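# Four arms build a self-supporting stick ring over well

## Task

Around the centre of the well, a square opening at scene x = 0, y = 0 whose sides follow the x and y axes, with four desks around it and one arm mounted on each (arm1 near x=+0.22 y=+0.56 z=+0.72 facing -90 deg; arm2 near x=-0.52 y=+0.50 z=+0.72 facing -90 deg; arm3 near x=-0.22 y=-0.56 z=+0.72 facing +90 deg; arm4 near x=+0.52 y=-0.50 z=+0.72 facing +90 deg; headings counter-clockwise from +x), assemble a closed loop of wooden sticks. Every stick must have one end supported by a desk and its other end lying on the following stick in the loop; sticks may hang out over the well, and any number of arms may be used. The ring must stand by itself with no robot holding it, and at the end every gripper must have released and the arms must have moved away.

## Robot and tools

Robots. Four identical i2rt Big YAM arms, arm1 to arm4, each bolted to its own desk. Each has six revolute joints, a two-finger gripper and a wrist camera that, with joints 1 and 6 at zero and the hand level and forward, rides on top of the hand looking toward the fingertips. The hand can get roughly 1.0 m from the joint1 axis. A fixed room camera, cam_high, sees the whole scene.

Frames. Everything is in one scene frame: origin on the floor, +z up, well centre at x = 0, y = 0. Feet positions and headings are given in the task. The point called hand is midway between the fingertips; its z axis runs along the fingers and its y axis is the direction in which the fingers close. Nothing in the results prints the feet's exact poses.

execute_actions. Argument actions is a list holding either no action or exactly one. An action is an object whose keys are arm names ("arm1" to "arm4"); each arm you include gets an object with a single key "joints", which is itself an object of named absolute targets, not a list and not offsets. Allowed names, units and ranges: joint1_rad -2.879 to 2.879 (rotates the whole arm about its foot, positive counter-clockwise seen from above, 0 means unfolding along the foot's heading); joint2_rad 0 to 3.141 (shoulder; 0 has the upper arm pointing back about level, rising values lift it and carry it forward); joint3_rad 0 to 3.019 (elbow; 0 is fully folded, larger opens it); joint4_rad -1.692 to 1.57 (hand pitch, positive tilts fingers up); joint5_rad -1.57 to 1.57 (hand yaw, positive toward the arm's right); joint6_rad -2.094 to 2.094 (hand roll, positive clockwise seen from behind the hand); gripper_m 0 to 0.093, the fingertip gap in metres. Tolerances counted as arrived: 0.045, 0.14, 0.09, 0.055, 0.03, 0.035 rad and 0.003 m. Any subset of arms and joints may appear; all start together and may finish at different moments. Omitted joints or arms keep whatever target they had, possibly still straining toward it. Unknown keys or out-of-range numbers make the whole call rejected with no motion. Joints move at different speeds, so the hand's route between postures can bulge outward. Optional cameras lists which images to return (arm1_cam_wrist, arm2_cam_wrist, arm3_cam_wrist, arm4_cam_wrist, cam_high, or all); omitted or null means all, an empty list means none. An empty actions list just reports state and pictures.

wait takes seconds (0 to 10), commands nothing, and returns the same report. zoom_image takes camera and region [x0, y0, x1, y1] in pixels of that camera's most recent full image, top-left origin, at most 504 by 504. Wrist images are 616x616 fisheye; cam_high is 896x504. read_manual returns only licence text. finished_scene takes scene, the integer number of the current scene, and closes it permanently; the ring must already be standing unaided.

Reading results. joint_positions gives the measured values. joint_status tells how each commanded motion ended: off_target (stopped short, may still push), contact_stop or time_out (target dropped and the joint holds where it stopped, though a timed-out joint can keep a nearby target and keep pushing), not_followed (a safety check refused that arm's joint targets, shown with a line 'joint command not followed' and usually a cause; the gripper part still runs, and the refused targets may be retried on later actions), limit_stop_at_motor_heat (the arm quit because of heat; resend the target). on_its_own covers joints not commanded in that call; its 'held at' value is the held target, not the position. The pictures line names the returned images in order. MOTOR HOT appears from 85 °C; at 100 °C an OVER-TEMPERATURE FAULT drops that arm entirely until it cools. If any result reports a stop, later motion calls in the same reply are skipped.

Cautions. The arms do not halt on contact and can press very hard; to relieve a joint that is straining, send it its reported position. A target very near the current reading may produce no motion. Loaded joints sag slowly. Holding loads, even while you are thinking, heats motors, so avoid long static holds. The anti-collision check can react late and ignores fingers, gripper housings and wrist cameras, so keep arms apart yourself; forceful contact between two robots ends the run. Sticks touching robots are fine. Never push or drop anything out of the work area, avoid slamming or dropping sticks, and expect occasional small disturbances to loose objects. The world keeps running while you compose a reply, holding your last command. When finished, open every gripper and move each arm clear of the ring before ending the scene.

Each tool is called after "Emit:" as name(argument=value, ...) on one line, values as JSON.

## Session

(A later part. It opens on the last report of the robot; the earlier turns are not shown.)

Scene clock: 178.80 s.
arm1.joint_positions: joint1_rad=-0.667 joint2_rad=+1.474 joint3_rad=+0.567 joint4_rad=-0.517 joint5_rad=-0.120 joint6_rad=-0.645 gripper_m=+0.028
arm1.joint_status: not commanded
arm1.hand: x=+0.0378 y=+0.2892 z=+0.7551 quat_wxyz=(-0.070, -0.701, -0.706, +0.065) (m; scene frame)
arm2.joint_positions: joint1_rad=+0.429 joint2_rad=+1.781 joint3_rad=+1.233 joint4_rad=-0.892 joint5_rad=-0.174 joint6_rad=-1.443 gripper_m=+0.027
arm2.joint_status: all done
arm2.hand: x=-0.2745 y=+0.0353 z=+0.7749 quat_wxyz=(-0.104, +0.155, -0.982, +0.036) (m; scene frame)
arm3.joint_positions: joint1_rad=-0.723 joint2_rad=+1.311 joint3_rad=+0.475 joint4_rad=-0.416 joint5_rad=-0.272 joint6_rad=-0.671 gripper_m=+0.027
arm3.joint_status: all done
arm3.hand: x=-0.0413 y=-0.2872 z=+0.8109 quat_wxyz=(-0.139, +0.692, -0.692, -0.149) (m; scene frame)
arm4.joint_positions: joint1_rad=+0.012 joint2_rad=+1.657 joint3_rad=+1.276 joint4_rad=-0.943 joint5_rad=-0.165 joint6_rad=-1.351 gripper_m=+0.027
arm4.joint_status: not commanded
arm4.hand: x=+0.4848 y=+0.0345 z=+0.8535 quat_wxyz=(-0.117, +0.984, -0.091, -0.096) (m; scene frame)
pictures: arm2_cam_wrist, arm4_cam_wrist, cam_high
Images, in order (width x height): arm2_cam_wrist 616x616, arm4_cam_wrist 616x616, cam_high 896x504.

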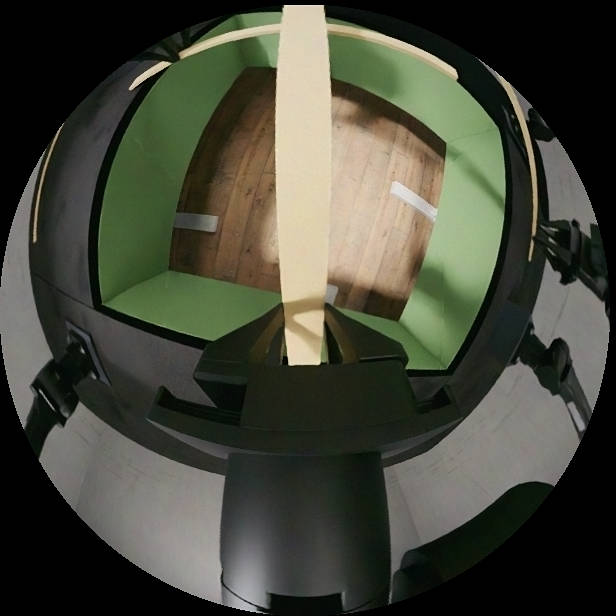

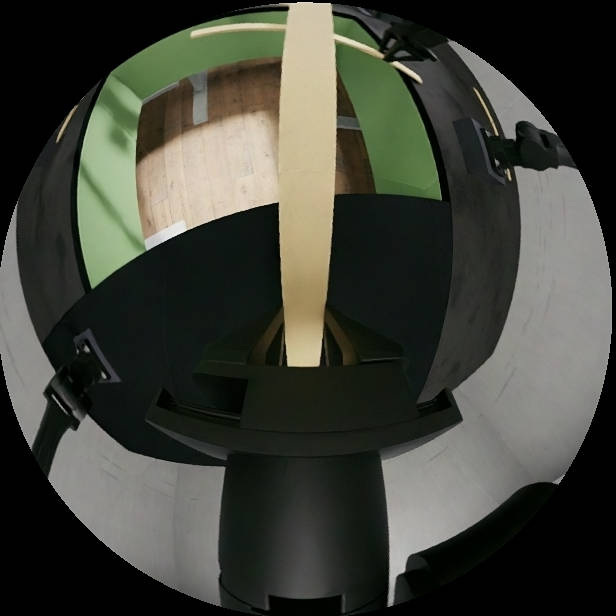

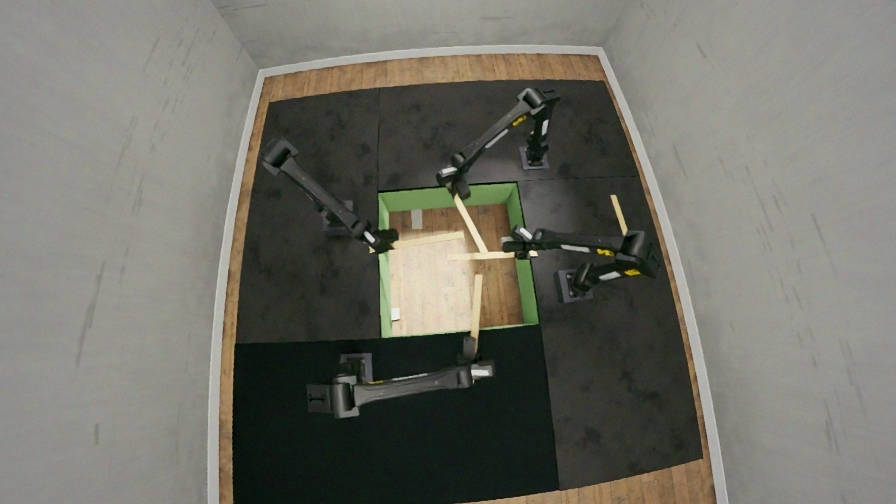

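Emit:
execute_actions(actions=[{"arm2":{"joints":{"joint2_rad":1.825,"joint6_rad":-1.15}},"arm4":{"joints":{"joint1_rad":0.425}}}], cameras=["cam_high","arm1_cam_wrist","arm4_cam_wrist"])

Emit:
zoom_image(camera="cam_high", region=[360,170,560,350])

Scene clock: 191.13 s.
arm1.joint_positions: joint1_rad=-0.667 joint2_rad=+1.474 joint3_rad=+0.567 joint4_rad=-0.517 joint5_rad=-0.120 joint6_rad=-0.645 gripper_m=+0.028
arm1.joint_status: not commanded
arm1.hand: x=+0.0378 y=+0.2892 z=+0.7551 quat_wxyz=(-0.070, -0.701, -0.706, +0.065) (m; scene frame)
arm2.joint_positions: joint1_rad=+0.429 joint2_rad=+1.800 joint3_rad=+1.233 joint4_rad=-0.892 joint5_rad=-0.174 joint6_rad=-1.159 gripper_m=+0.027
arm2.joint_status: all done
arm2.hand: x=-0.2752 y=+0.0368 z=+0.7655 quat_wxyz=(-0.104, +0.014, -0.994, +0.013) (m; scene frame)
arm3.joint_positions: joint1_rad=-0.723 joint2_rad=+1.311 joint3_rad=+0.475 joint4_rad=-0.416 joint5_rad=-0.272 joint6_rad=-0.671 gripper_m=+0.027
arm3.joint_status: not commanded
arm3.hand: x=-0.0413 y=-0.2872 z=+0.8109 quat_wxyz=(-0.139, +0.692, -0.692, -0.149) (m; scene frame)
arm4.joint_positions: joint1_rad=+0.435 joint2_rad=+1.657 joint3_rad=+1.276 joint4_rad=-0.943 joint5_rad=-0.165 joint6_rad=-1.353 gripper_m=+0.027
arm4.joint_status: all done
arm4.hand: x=+0.2678 y=-0.0272 z=+0.8528 quat_wxyz=(-0.094, +0.982, +0.119, -0.116) (m; scene frame)
pictures: arm1_cam_wrist, arm4_cam_wrist, cam_high
Images, in order (width x height): arm1_cam_wrist 616x616, arm4_cam_wrist 616x616, cam_high 896x504.

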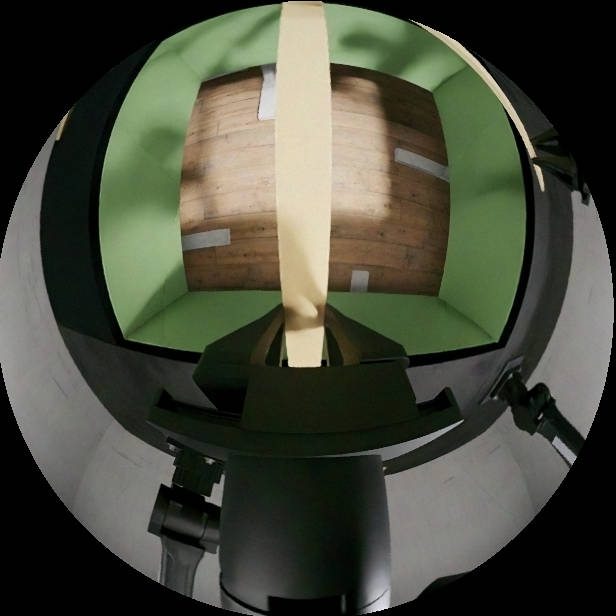

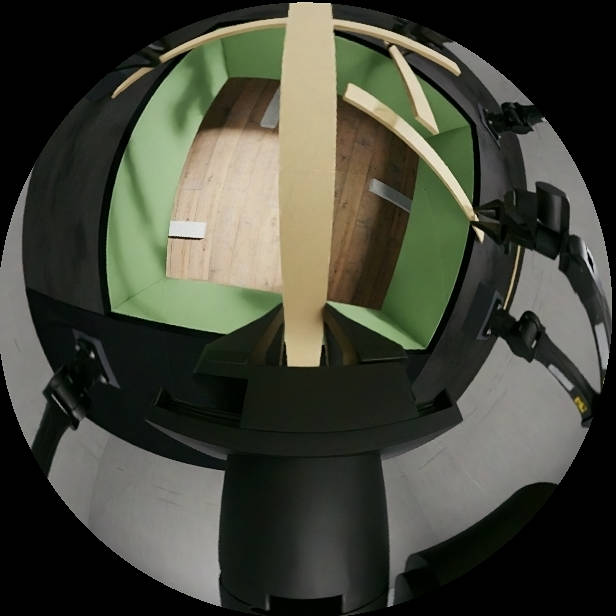

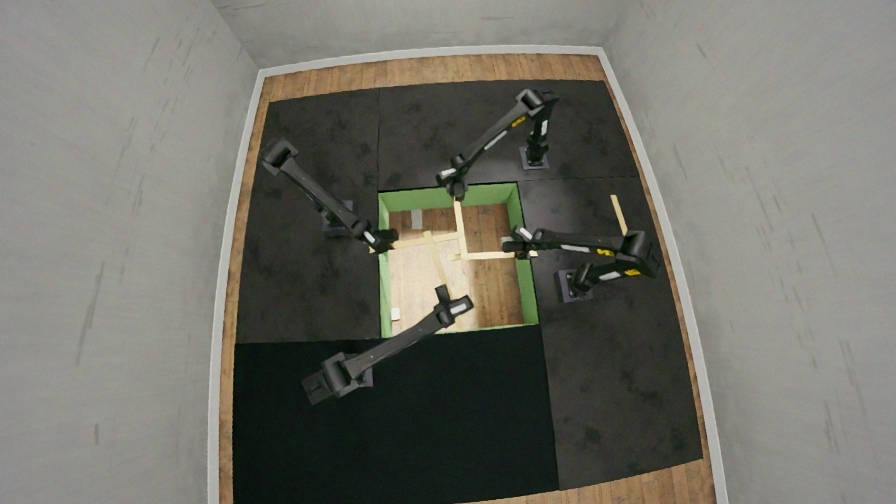

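Region (360, 170, 560, 350) of cam_high's 896x504 image, scaled by 2.520, with more detail than that image has; it fills the top 454 rows of this view, and the rest is white.

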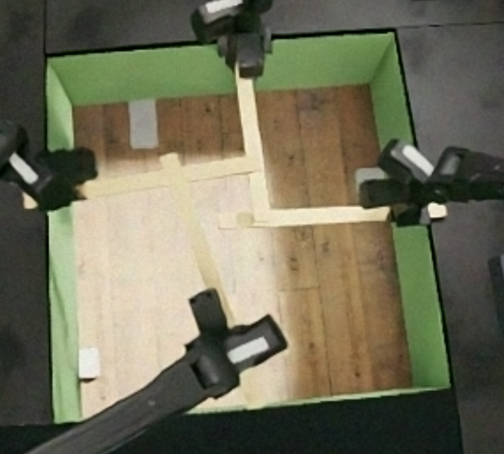

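Emit:
execute_actions(actions=[{"arm2":{"joints":{"joint2_rad":1.855}},"arm3":{"joints":{"joint2_rad":1.52,"joint3_rad":0.434,"joint4_rad":-0.135}},"arm4":{"joints":{"joint2_rad":1.80,"joint3_rad":1.262}}}])

Emit:
zoom_image(camera="cam_high", region=[360,170,560,350])

Scene clock: 209.90 s.
arm1.joint_positions: joint1_rad=-0.667 joint2_rad=+1.474 joint3_rad=+0.567 joint4_rad=-0.517 joint5_rad=-0.120 joint6_rad=-0.645 gripper_m=+0.028
arm1.joint_status: not commanded
arm1.hand: x=+0.0378 y=+0.2892 z=+0.7551 quat_wxyz=(-0.070, -0.701, -0.706, +0.065) (m; scene frame)
arm2.joint_positions: joint1_rad=+0.429 joint2_rad=+1.833 joint3_rad=+1.233 joint4_rad=-0.892 joint5_rad=-0.174 joint6_rad=-1.158 gripper_m=+0.027
arm2.joint_status: all done
arm2.hand: x=-0.2765 y=+0.0400 z=+0.7489 quat_wxyz=(-0.098, +0.012, -0.995, -0.002) (m; scene frame)
arm3.joint_positions: joint1_rad=-0.723 joint2_rad=+1.524 joint3_rad=+0.439 joint4_rad=-0.152 joint5_rad=-0.272 joint6_rad=-0.672 gripper_m=+0.027
arm3.joint_status: all done
arm3.hand: x=-0.0370 y=-0.2819 z=+0.7557 quat_wxyz=(-0.147, +0.692, -0.690, -0.150) (m; scene frame)
arm4.joint_positions: joint1_rad=+0.435 joint2_rad=+1.816 joint3_rad=+1.262 joint4_rad=-0.943 joint5_rad=-0.165 joint6_rad=-1.353 gripper_m=+0.027
arm4.joint_status: all done
arm4.hand: x=+0.2738 y=-0.0390 z=+0.7665 quat_wxyz=(-0.013, +0.990, +0.113, -0.089) (m; scene frame)
pictures: arm1_cam_wrist, arm2_cam_wrist, arm3_cam_wrist, arm4_cam_wrist, cam_high
Images, in order (width x height): arm1_cam_wrist 616x616, arm2_cam_wrist 616x616, arm3_cam_wrist 616x616, arm4_cam_wrist 616x616, cam_high 896x504.

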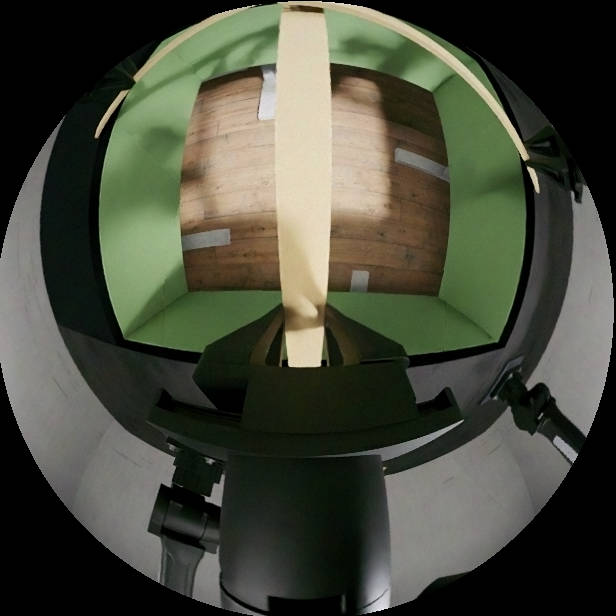

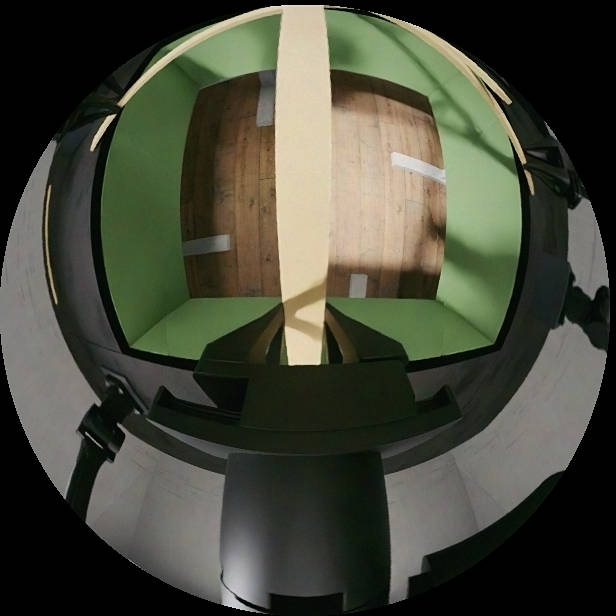

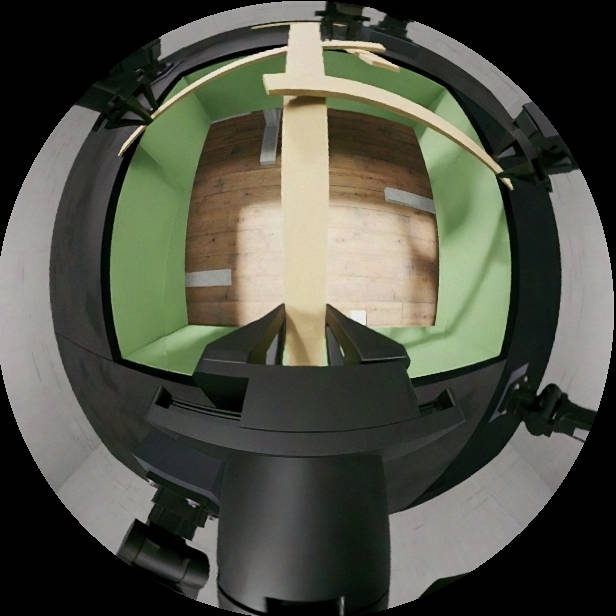

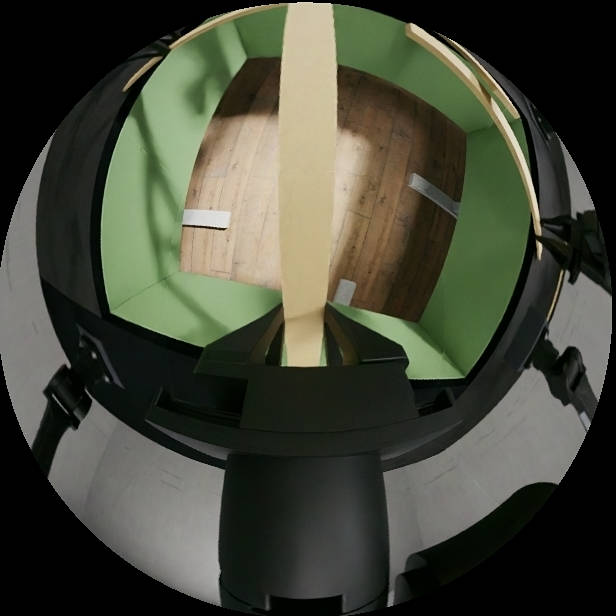

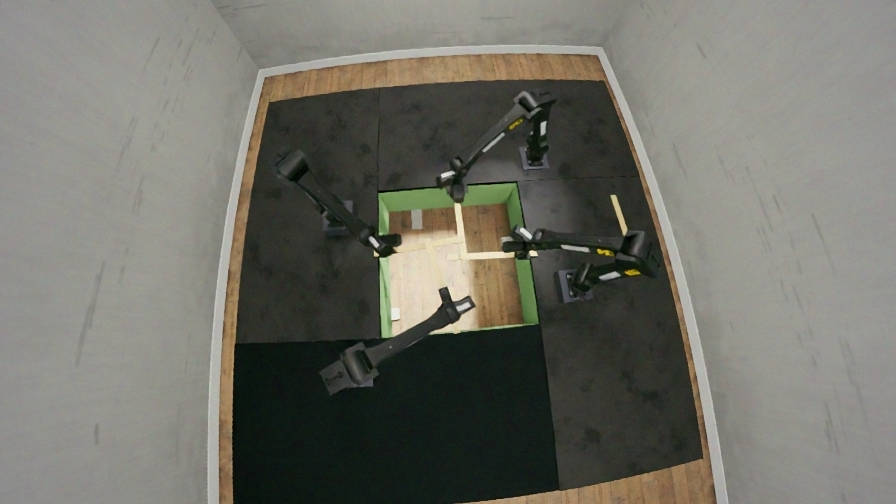

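Region (360, 170, 560, 350) of cam_high's 896x504 image, scaled by 2.520, with more detail than that image has; it fills the top 454 rows of this view, and the rest is white.

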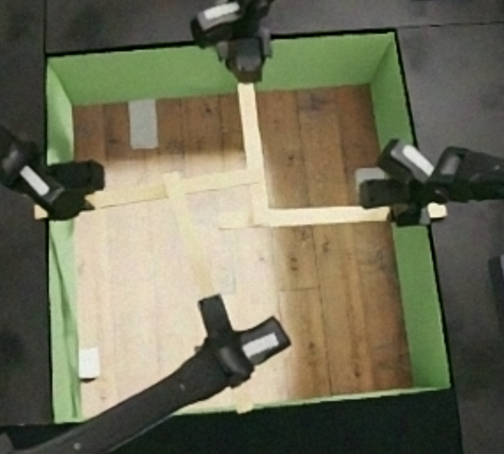

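Emit:
zoom_image(camera="arm3_cam_wrist", region=[60,0,560,220])

Emit:
zoom_image(camera="arm2_cam_wrist", region=[400,0,616,240])

Region (60, 0, 560, 220) of arm3_cam_wrist's 616x616 image, scaled by 1.008, with more detail than that image has; it fills the top 222 rows of this view, and the rest is white.

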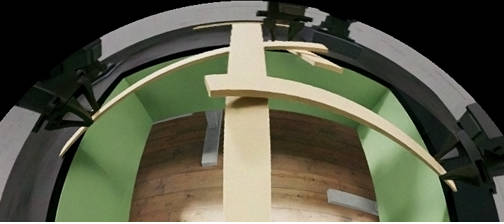

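Region (400, 0, 616, 240) of arm2_cam_wrist's 616x616 image, scaled by 2.100, with more detail than that image has; it fills the left 454 columns of this view, and the rest is white.

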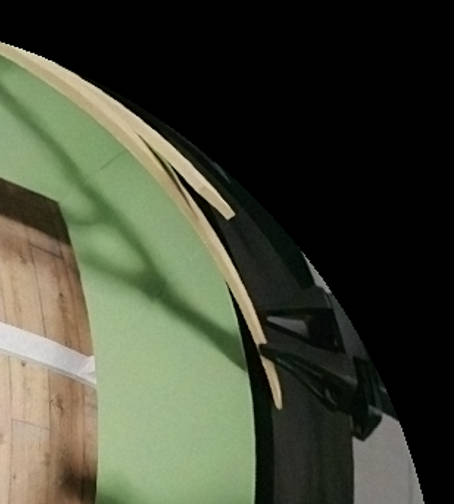

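Emit:
execute_actions(actions=[{"arm3":{"joints":{"joint2_rad":1.56,"joint4_rad":-0.12}},"arm4":{"joints":{"joint1_rad":0.39}}}], cameras=["cam_high","arm3_cam_wrist"])

Emit:
zoom_image(camera="arm3_cam_wrist", region=[200,0,450,120])

Scene clock: 228.43 s.
arm1.joint_positions: joint1_rad=-0.667 joint2_rad=+1.474 joint3_rad=+0.567 joint4_rad=-0.517 joint5_rad=-0.120 joint6_rad=-0.645 gripper_m=+0.028
arm1.joint_status: not commanded
arm1.hand: x=+0.0378 y=+0.2892 z=+0.7551 quat_wxyz=(-0.070, -0.701, -0.706, +0.065) (m; scene frame)
arm2.joint_positions: joint1_rad=+0.429 joint2_rad=+1.833 joint3_rad=+1.233 joint4_rad=-0.892 joint5_rad=-0.174 joint6_rad=-1.158 gripper_m=+0.027
arm2.joint_status: not commanded
arm2.hand: x=-0.2765 y=+0.0400 z=+0.7489 quat_wxyz=(-0.098, +0.012, -0.995, -0.002) (m; scene frame)
arm3.joint_positions: joint1_rad=-0.723 joint2_rad=+1.548 joint3_rad=+0.439 joint4_rad=-0.136 joint5_rad=-0.272 joint6_rad=-0.672 gripper_m=+0.027
arm3.joint_status: all done
arm3.hand: x=-0.0375 y=-0.2824 z=+0.7497 quat_wxyz=(-0.143, +0.692, -0.691, -0.149) (m; scene frame)
arm4.joint_positions: joint1_rad=+0.396 joint2_rad=+1.816 joint3_rad=+1.262 joint4_rad=-0.943 joint5_rad=-0.165 joint6_rad=-1.354 gripper_m=+0.027
arm4.joint_status: all done
arm4.hand: x=+0.2921 y=-0.0297 z=+0.7666 quat_wxyz=(-0.015, +0.992, +0.094, -0.089) (m; scene frame)
pictures: arm3_cam_wrist, cam_high
Images, in order (width x height): arm3_cam_wrist 616x616, cam_high 896x504.

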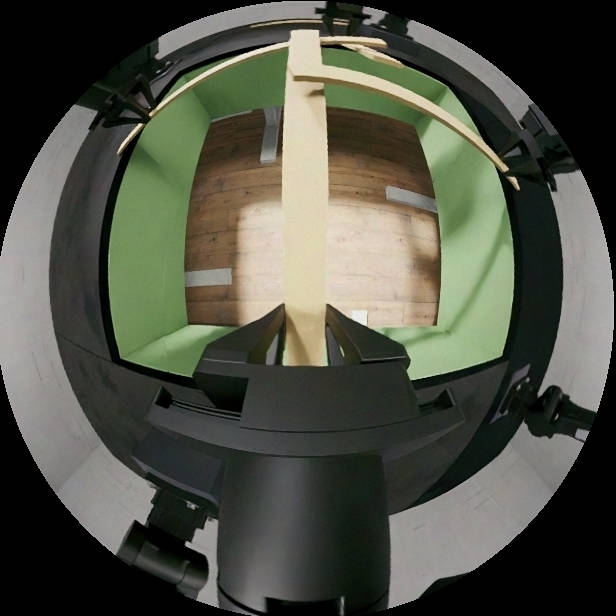

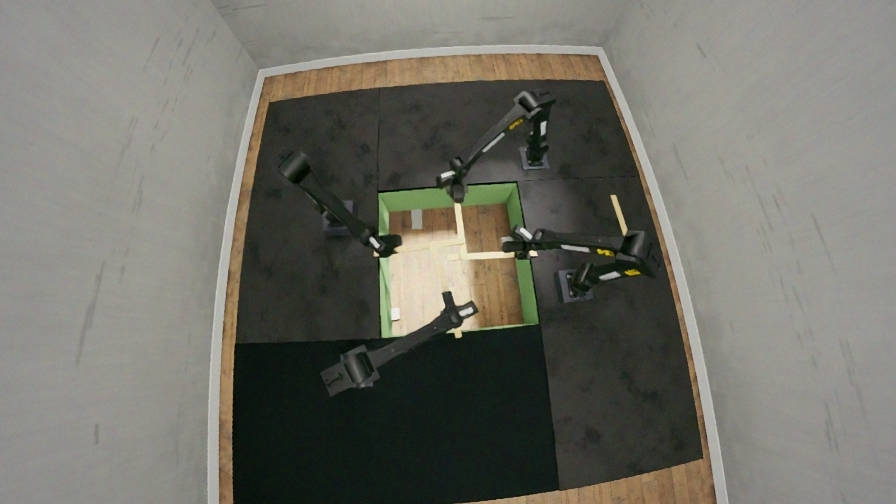

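Region (200, 0, 450, 120) of arm3_cam_wrist's 616x616 image, scaled by 2.016, with more detail than that image has; it fills the top 242 rows of this view, and the rest is white.

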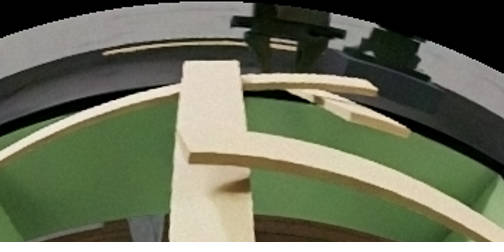

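Emit:
execute_actions(actions=[{"arm2":{"joints":{"joint2_rad":1.866}},"arm3":{"joints":{"joint2_rad":1.572}},"arm4":{"joints":{"joint2_rad":1.845}}}], cameras=["arm4_cam_wrist","arm3_cam_wrist"])

Emit:
zoom_image(camera="arm3_cam_wrist", region=[200,0,450,120])

Scene clock: 240.93 s.
arm1.joint_positions: joint1_rad=-0.667 joint2_rad=+1.474 joint3_rad=+0.567 joint4_rad=-0.517 joint5_rad=-0.120 joint6_rad=-0.645 gripper_m=+0.028
arm1.joint_status: not commanded
arm1.hand: x=+0.0378 y=+0.2892 z=+0.7551 quat_wxyz=(-0.070, -0.701, -0.706, +0.065) (m; scene frame)
arm2.joint_positions: joint1_rad=+0.429 joint2_rad=+1.837 joint3_rad=+1.233 joint4_rad=-0.892 joint5_rad=-0.174 joint6_rad=-1.158 gripper_m=+0.027
arm2.joint_status: all done
arm2.hand: x=-0.2767 y=+0.0404 z=+0.7468 quat_wxyz=(-0.097, +0.012, -0.995, -0.004) (m; scene frame)
arm3.joint_positions: joint1_rad=-0.723 joint2_rad=+1.554 joint3_rad=+0.439 joint4_rad=-0.134 joint5_rad=-0.272 joint6_rad=-0.672 gripper_m=+0.027
arm3.joint_status: all done
arm3.hand: x=-0.0379 y=-0.2829 z=+0.7480 quat_wxyz=(-0.141, +0.692, -0.692, -0.149) (m; scene frame)
arm4.joint_positions: joint1_rad=+0.396 joint2_rad=+1.834 joint3_rad=+1.262 joint4_rad=-0.943 joint5_rad=-0.165 joint6_rad=-1.354 gripper_m=+0.027
arm4.joint_status: all done
arm4.hand: x=+0.2928 y=-0.0313 z=+0.7572 quat_wxyz=(-0.006, +0.992, +0.093, -0.086) (m; scene frame)
pictures: arm3_cam_wrist, arm4_cam_wrist
Images, in order (width x height): arm3_cam_wrist 616x616, arm4_cam_wrist 616x616.

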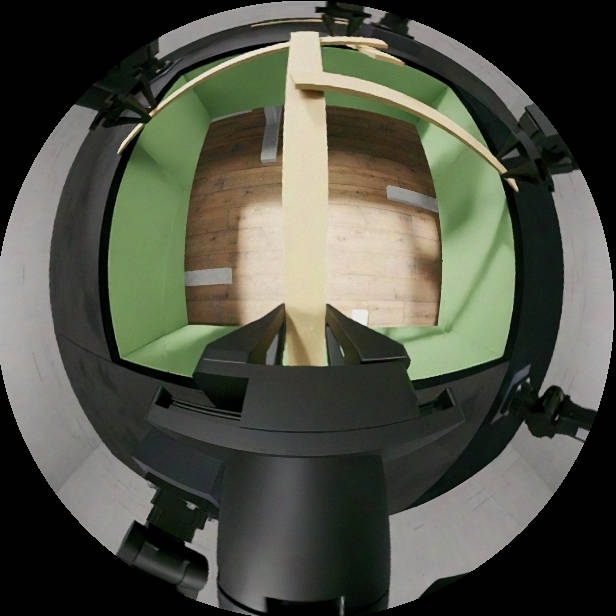

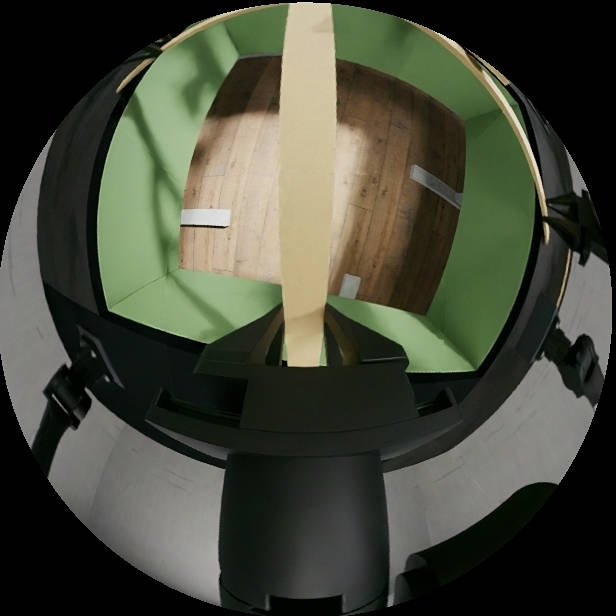

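Region (200, 0, 450, 120) of arm3_cam_wrist's 616x616 image, scaled by 2.016, with more detail than that image has; it fills the top 242 rows of this view, and the rest is white.

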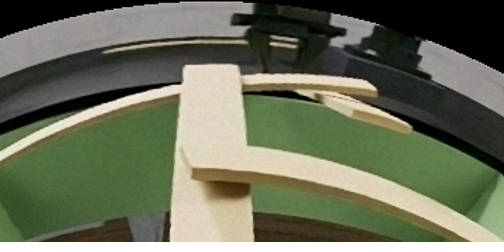

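Emit:
execute_actions(actions=[{"arm2":{"joints":{"gripper_m":0.05}},"arm3":{"joints":{"gripper_m":0.05}},"arm4":{"joints":{"joint6_rad":-1.13}}}], cameras=["cam_high","arm3_cam_wrist"])

Emit:
zoom_image(camera="arm3_cam_wrist", region=[200,0,450,120])

Emit:
zoom_image(camera="cam_high", region=[410,220,490,300])

Scene clock: 249.60 s.
arm1.joint_positions: joint1_rad=-0.667 joint2_rad=+1.474 joint3_rad=+0.567 joint4_rad=-0.517 joint5_rad=-0.120 joint6_rad=-0.646 gripper_m=+0.028
arm1.joint_status: not commanded
arm1.hand: x=+0.0377 y=+0.2892 z=+0.7551 quat_wxyz=(-0.070, -0.701, -0.707, +0.065) (m; scene frame)
arm2.joint_positions: joint1_rad=+0.429 joint2_rad=+1.837 joint3_rad=+1.233 joint4_rad=-0.892 joint5_rad=-0.174 joint6_rad=-1.158 gripper_m=+0.050
arm2.joint_status: all done
arm2.hand: x=-0.2767 y=+0.0404 z=+0.7468 quat_wxyz=(-0.097, +0.012, -0.995, -0.004) (m; scene frame)
arm3.joint_positions: joint1_rad=-0.723 joint2_rad=+1.557 joint3_rad=+0.439 joint4_rad=-0.133 joint5_rad=-0.273 joint6_rad=-0.672 gripper_m=+0.050
arm3.joint_status: all done
arm3.hand: x=-0.0384 y=-0.2833 z=+0.7470 quat_wxyz=(-0.140, +0.692, -0.692, -0.150) (m; scene frame)
arm4.joint_positions: joint1_rad=+0.396 joint2_rad=+1.834 joint3_rad=+1.262 joint4_rad=-0.943 joint5_rad=-0.165 joint6_rad=-1.140 gripper_m=+0.027
arm4.joint_status: all done
arm4.hand: x=+0.2928 y=-0.0313 z=+0.7572 quat_wxyz=(+0.003, +0.996, -0.014, -0.086) (m; scene frame)
pictures: arm3_cam_wrist, cam_high
Images, in order (width x height): arm3_cam_wrist 616x616, cam_high 896x504.

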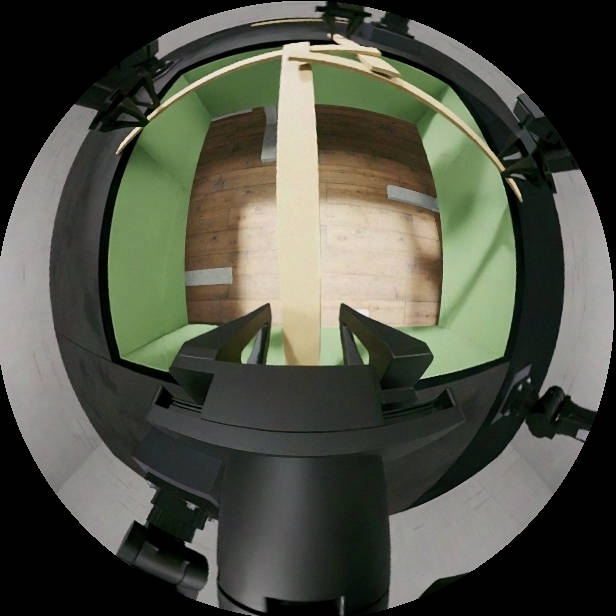

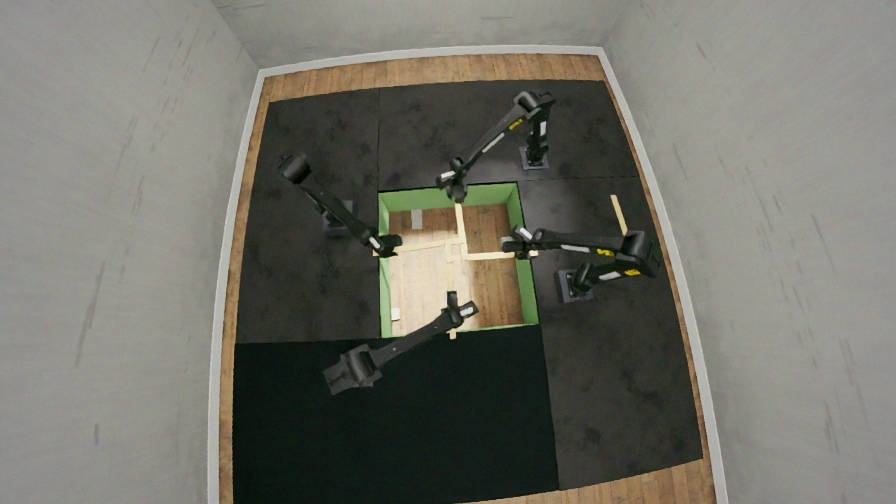

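Region (200, 0, 450, 120) of arm3_cam_wrist's 616x616 image, scaled by 2.016, with more detail than that image has; it fills the top 242 rows of this view, and the rest is white.

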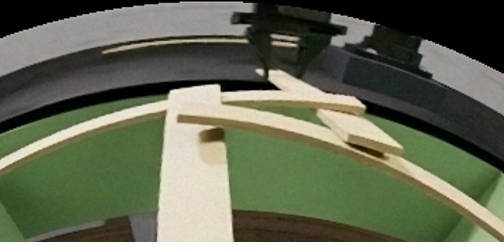

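Region (410, 220, 490, 300) of cam_high's 896x504 image, scaled by 6.300, with more detail than that image has.

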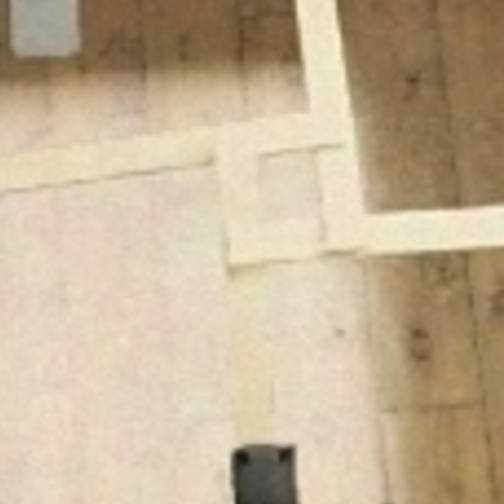

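Emit:
execute_actions(actions=[{"arm2":{"joints":{"gripper_m":0.08,"joint2_rad":1.5}},"arm3":{"joints":{"gripper_m":0.085}},"arm4":{"joints":{"joint2_rad":1.862}}}], cameras=["arm2_cam_wrist","arm3_cam_wrist"])

Emit:
zoom_image(camera="arm3_cam_wrist", region=[200,0,450,120])

Scene clock: 257.53 s.
arm1.joint_positions: joint1_rad=-0.667 joint2_rad=+1.474 joint3_rad=+0.567 joint4_rad=-0.517 joint5_rad=-0.120 joint6_rad=-0.646 gripper_m=+0.028
arm1.joint_status: not commanded
arm1.hand: x=+0.0377 y=+0.2892 z=+0.7551 quat_wxyz=(-0.070, -0.701, -0.707, +0.065) (m; scene frame)
arm2.joint_positions: joint1_rad=+0.429 joint2_rad=+1.477 joint3_rad=+1.230 joint4_rad=-0.893 joint5_rad=-0.174 joint6_rad=-1.158 gripper_m=+0.080
arm2.joint_status: all done
arm2.hand: x=-0.2749 y=+0.0335 z=+0.9281 quat_wxyz=(-0.167, +0.026, -0.973, +0.157) (m; scene frame)
arm3.joint_positions: joint1_rad=-0.723 joint2_rad=+1.557 joint3_rad=+0.439 joint4_rad=-0.133 joint5_rad=-0.273 joint6_rad=-0.672 gripper_m=+0.085
arm3.joint_status: all done
arm3.hand: x=-0.0384 y=-0.2833 z=+0.7470 quat_wxyz=(-0.140, +0.692, -0.692, -0.150) (m; scene frame)
arm4.joint_positions: joint1_rad=+0.396 joint2_rad=+1.841 joint3_rad=+1.262 joint4_rad=-0.943 joint5_rad=-0.165 joint6_rad=-1.139 gripper_m=+0.027
arm4.joint_status: all done
arm4.hand: x=+0.2931 y=-0.0319 z=+0.7538 quat_wxyz=(+0.007, +0.996, -0.014, -0.085) (m; scene frame)
pictures: arm2_cam_wrist, arm3_cam_wrist
Images, in order (width x height): arm2_cam_wrist 616x616, arm3_cam_wrist 616x616.

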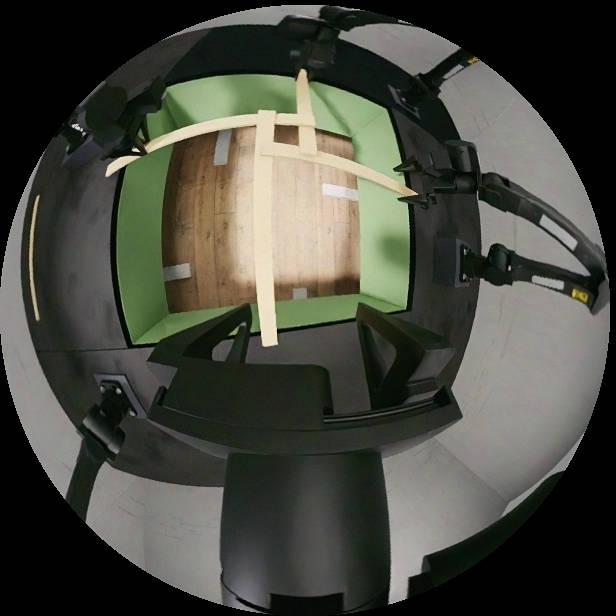

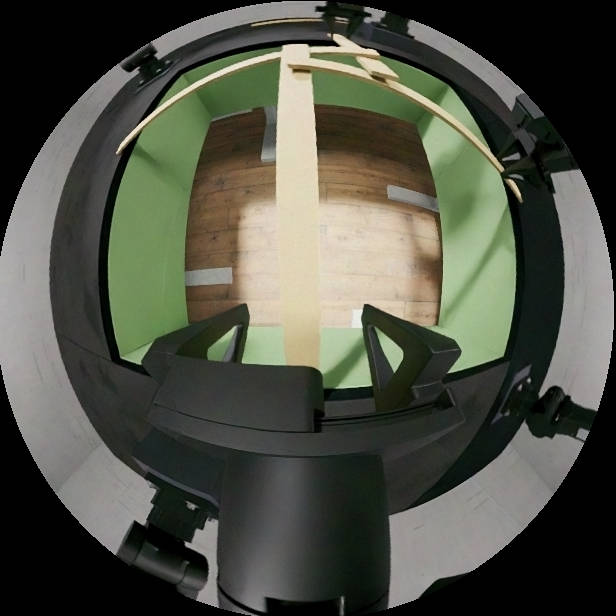

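Region (200, 0, 450, 120) of arm3_cam_wrist's 616x616 image, scaled by 2.016, with more detail than that image has; it fills the top 242 rows of this view, and the rest is white.

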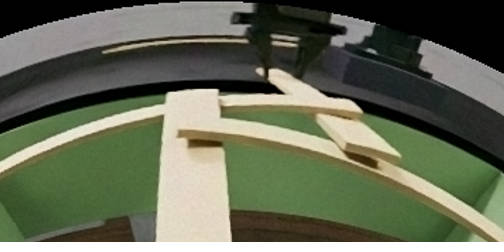

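Emit:
execute_actions(actions=[{"arm1":{"joints":{"joint2_rad":1.525,"joint4_rad":-0.472}},"arm4":{"joints":{"joint2_rad":1.872}}}], cameras=["arm2_cam_wrist","arm3_cam_wrist"])

Emit:
zoom_image(camera="arm3_cam_wrist", region=[200,0,450,120])

Scene clock: 268.83 s.
arm1.joint_positions: joint1_rad=-0.667 joint2_rad=+1.520 joint3_rad=+0.567 joint4_rad=-0.492 joint5_rad=-0.120 joint6_rad=-0.647 gripper_m=+0.028
arm1.joint_status: all done
arm1.hand: x=+0.0386 y=+0.2904 z=+0.7420 quat_wxyz=(-0.069, -0.702, -0.707, +0.055) (m; scene frame)
arm2.joint_positions: joint1_rad=+0.429 joint2_rad=+1.477 joint3_rad=+1.230 joint4_rad=-0.893 joint5_rad=-0.174 joint6_rad=-1.158 gripper_m=+0.080
arm2.joint_status: not commanded
arm2.hand: x=-0.2749 y=+0.0335 z=+0.9281 quat_wxyz=(-0.167, +0.026, -0.973, +0.157) (m; scene frame)
arm3.joint_positions: joint1_rad=-0.723 joint2_rad=+1.557 joint3_rad=+0.439 joint4_rad=-0.133 joint5_rad=-0.273 joint6_rad=-0.672 gripper_m=+0.085
arm3.joint_status: not commanded
arm3.hand: x=-0.0384 y=-0.2833 z=+0.7470 quat_wxyz=(-0.140, +0.692, -0.692, -0.150) (m; scene frame)
arm4.joint_positions: joint1_rad=+0.396 joint2_rad=+1.848 joint3_rad=+1.262 joint4_rad=-0.943 joint5_rad=-0.163 joint6_rad=-1.139 gripper_m=+0.027
arm4.joint_status: all done
arm4.hand: x=+0.2937 y=-0.0325 z=+0.7502 quat_wxyz=(+0.010, +0.996, -0.015, -0.083) (m; scene frame)
pictures: arm2_cam_wrist, arm3_cam_wrist
Images, in order (width x height): arm2_cam_wrist 616x616, arm3_cam_wrist 616x616.

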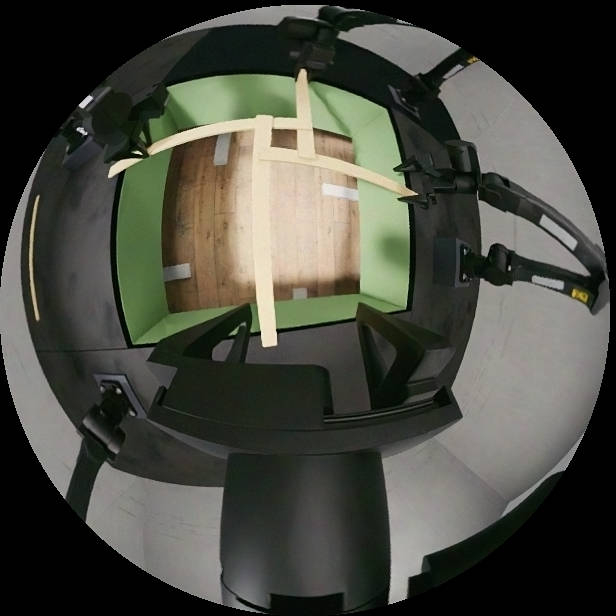

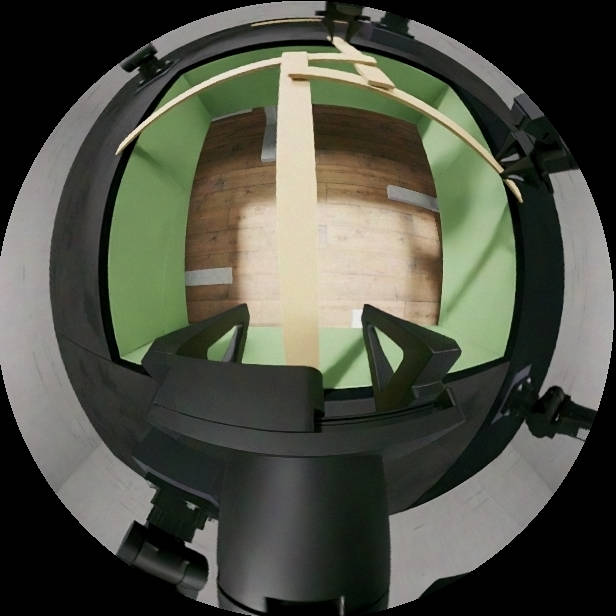

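Region (200, 0, 450, 120) of arm3_cam_wrist's 616x616 image, scaled by 2.016, with more detail than that image has; it fills the top 242 rows of this view, and the rest is white.

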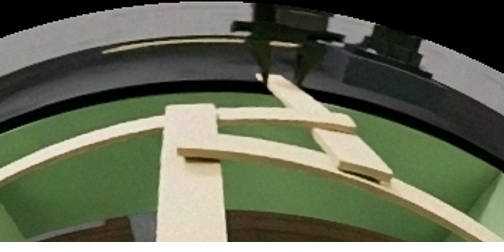

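All contacts closed. Release.

Emit:
execute_actions(actions=[{"arm1":{"joints":{"gripper_m":0.08}},"arm4":{"joints":{"gripper_m":0.08}}}], cameras=[])

Emit:
execute_actions(actions=[{"arm1":{"joints":{"joint2_rad":1.0}},"arm2":{"joints":{"joint2_rad":1.2}},"arm3":{"joints":{"joint2_rad":1.0}},"arm4":{"joints":{"joint2_rad":1.3}}}], cameras=["cam_high"])

Emit:
zoom_image(camera="cam_high", region=[360,170,560,350])

Scene clock: 276.33 s.
arm1.joint_positions: joint1_rad=-0.667 joint2_rad=+1.520 joint3_rad=+0.567 joint4_rad=-0.487 joint5_rad=-0.120 joint6_rad=-0.647 gripper_m=+0.080
arm1.joint_status: all done
arm1.hand: x=+0.0380 y=+0.2895 z=+0.7422 quat_wxyz=(-0.069, -0.701, -0.707, +0.057) (m; scene frame)
arm2.joint_positions: joint1_rad=+0.429 joint2_rad=+1.477 joint3_rad=+1.230 joint4_rad=-0.893 joint5_rad=-0.174 joint6_rad=-1.158 gripper_m=+0.080
arm2.joint_status: not commanded
arm2.hand: x=-0.2749 y=+0.0335 z=+0.9281 quat_wxyz=(-0.167, +0.026, -0.973, +0.157) (m; scene frame)
arm3.joint_positions: joint1_rad=-0.723 joint2_rad=+1.557 joint3_rad=+0.439 joint4_rad=-0.133 joint5_rad=-0.273 joint6_rad=-0.672 gripper_m=+0.085
arm3.joint_status: not commanded
arm3.hand: x=-0.0384 y=-0.2833 z=+0.7470 quat_wxyz=(-0.140, +0.692, -0.692, -0.150) (m; scene frame)
arm4.joint_positions: joint1_rad=+0.396 joint2_rad=+1.855 joint3_rad=+1.262 joint4_rad=-0.943 joint5_rad=-0.163 joint6_rad=-1.139 gripper_m=+0.080
arm4.joint_status: all done
arm4.hand: x=+0.2940 y=-0.0332 z=+0.7467 quat_wxyz=(+0.013, +0.996, -0.015, -0.081) (m; scene frame)
pictures: none
No camera images: the call's "cameras" was empty. Leave "cameras" out to get every camera's image.

Scene clock: 277.83 s.
arm1.joint_positions: joint1_rad=-0.667 joint2_rad=+0.997 joint3_rad=+0.567 joint4_rad=-0.487 joint5_rad=-0.120 joint6_rad=-0.647 gripper_m=+0.080
arm1.joint_status: all done
arm1.hand: x=+0.0104 y=+0.2534 z=+0.9160 quat_wxyz=(-0.101, -0.655, -0.682, +0.310) (m; scene frame)
arm2.joint_positions: joint1_rad=+0.429 joint2_rad=+1.183 joint3_rad=+1.230 joint4_rad=-0.893 joint5_rad=-0.174 joint6_rad=-1.158 gripper_m=+0.080
arm2.joint_status: all done
arm2.hand: x=-0.2930 y=+0.0705 z=+1.0710 quat_wxyz=(-0.221, +0.038, -0.931, +0.287) (m; scene frame)
arm3.joint_positions: joint1_rad=-0.723 joint2_rad=+0.997 joint3_rad=+0.439 joint4_rad=-0.131 joint5_rad=-0.273 joint6_rad=-0.672 gripper_m=+0.085
arm3.joint_status: all done
arm3.hand: x=-0.0005 y=-0.2404 z=+0.9380 quat_wxyz=(-0.405, +0.662, -0.609, -0.163) (m; scene frame)
arm4.joint_positions: joint1_rad=+0.396 joint2_rad=+1.299 joint3_rad=+1.262 joint4_rad=-0.943 joint5_rad=-0.163 joint6_rad=-1.139 gripper_m=+0.080
arm4.joint_status: all done
arm4.hand: x=+0.2998 y=-0.0499 z=+1.0256 quat_wxyz=(-0.238, +0.953, +0.008, -0.188) (m; scene frame)
pictures: cam_high
Images, in order (width x height): cam_high 896x504.

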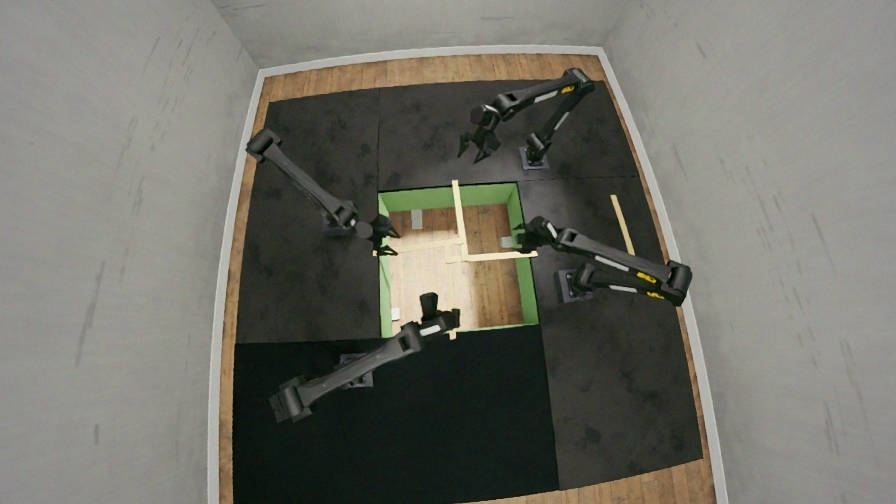

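Region (360, 170, 560, 350) of cam_high's 896x504 image, scaled by 2.520, with more detail than that image has; it fills the top 454 rows of this view, and the rest is white.

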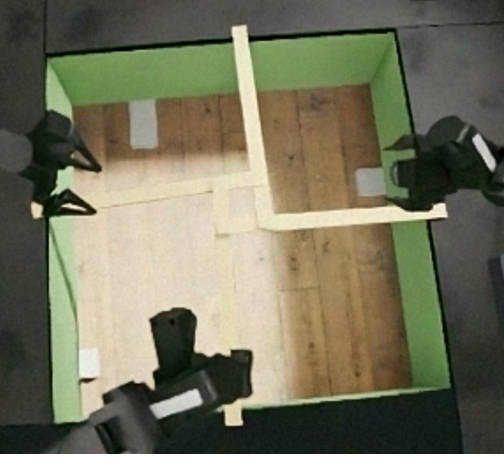

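Emit:
finished_scene(scene=2)

The scene is finished: the task was done.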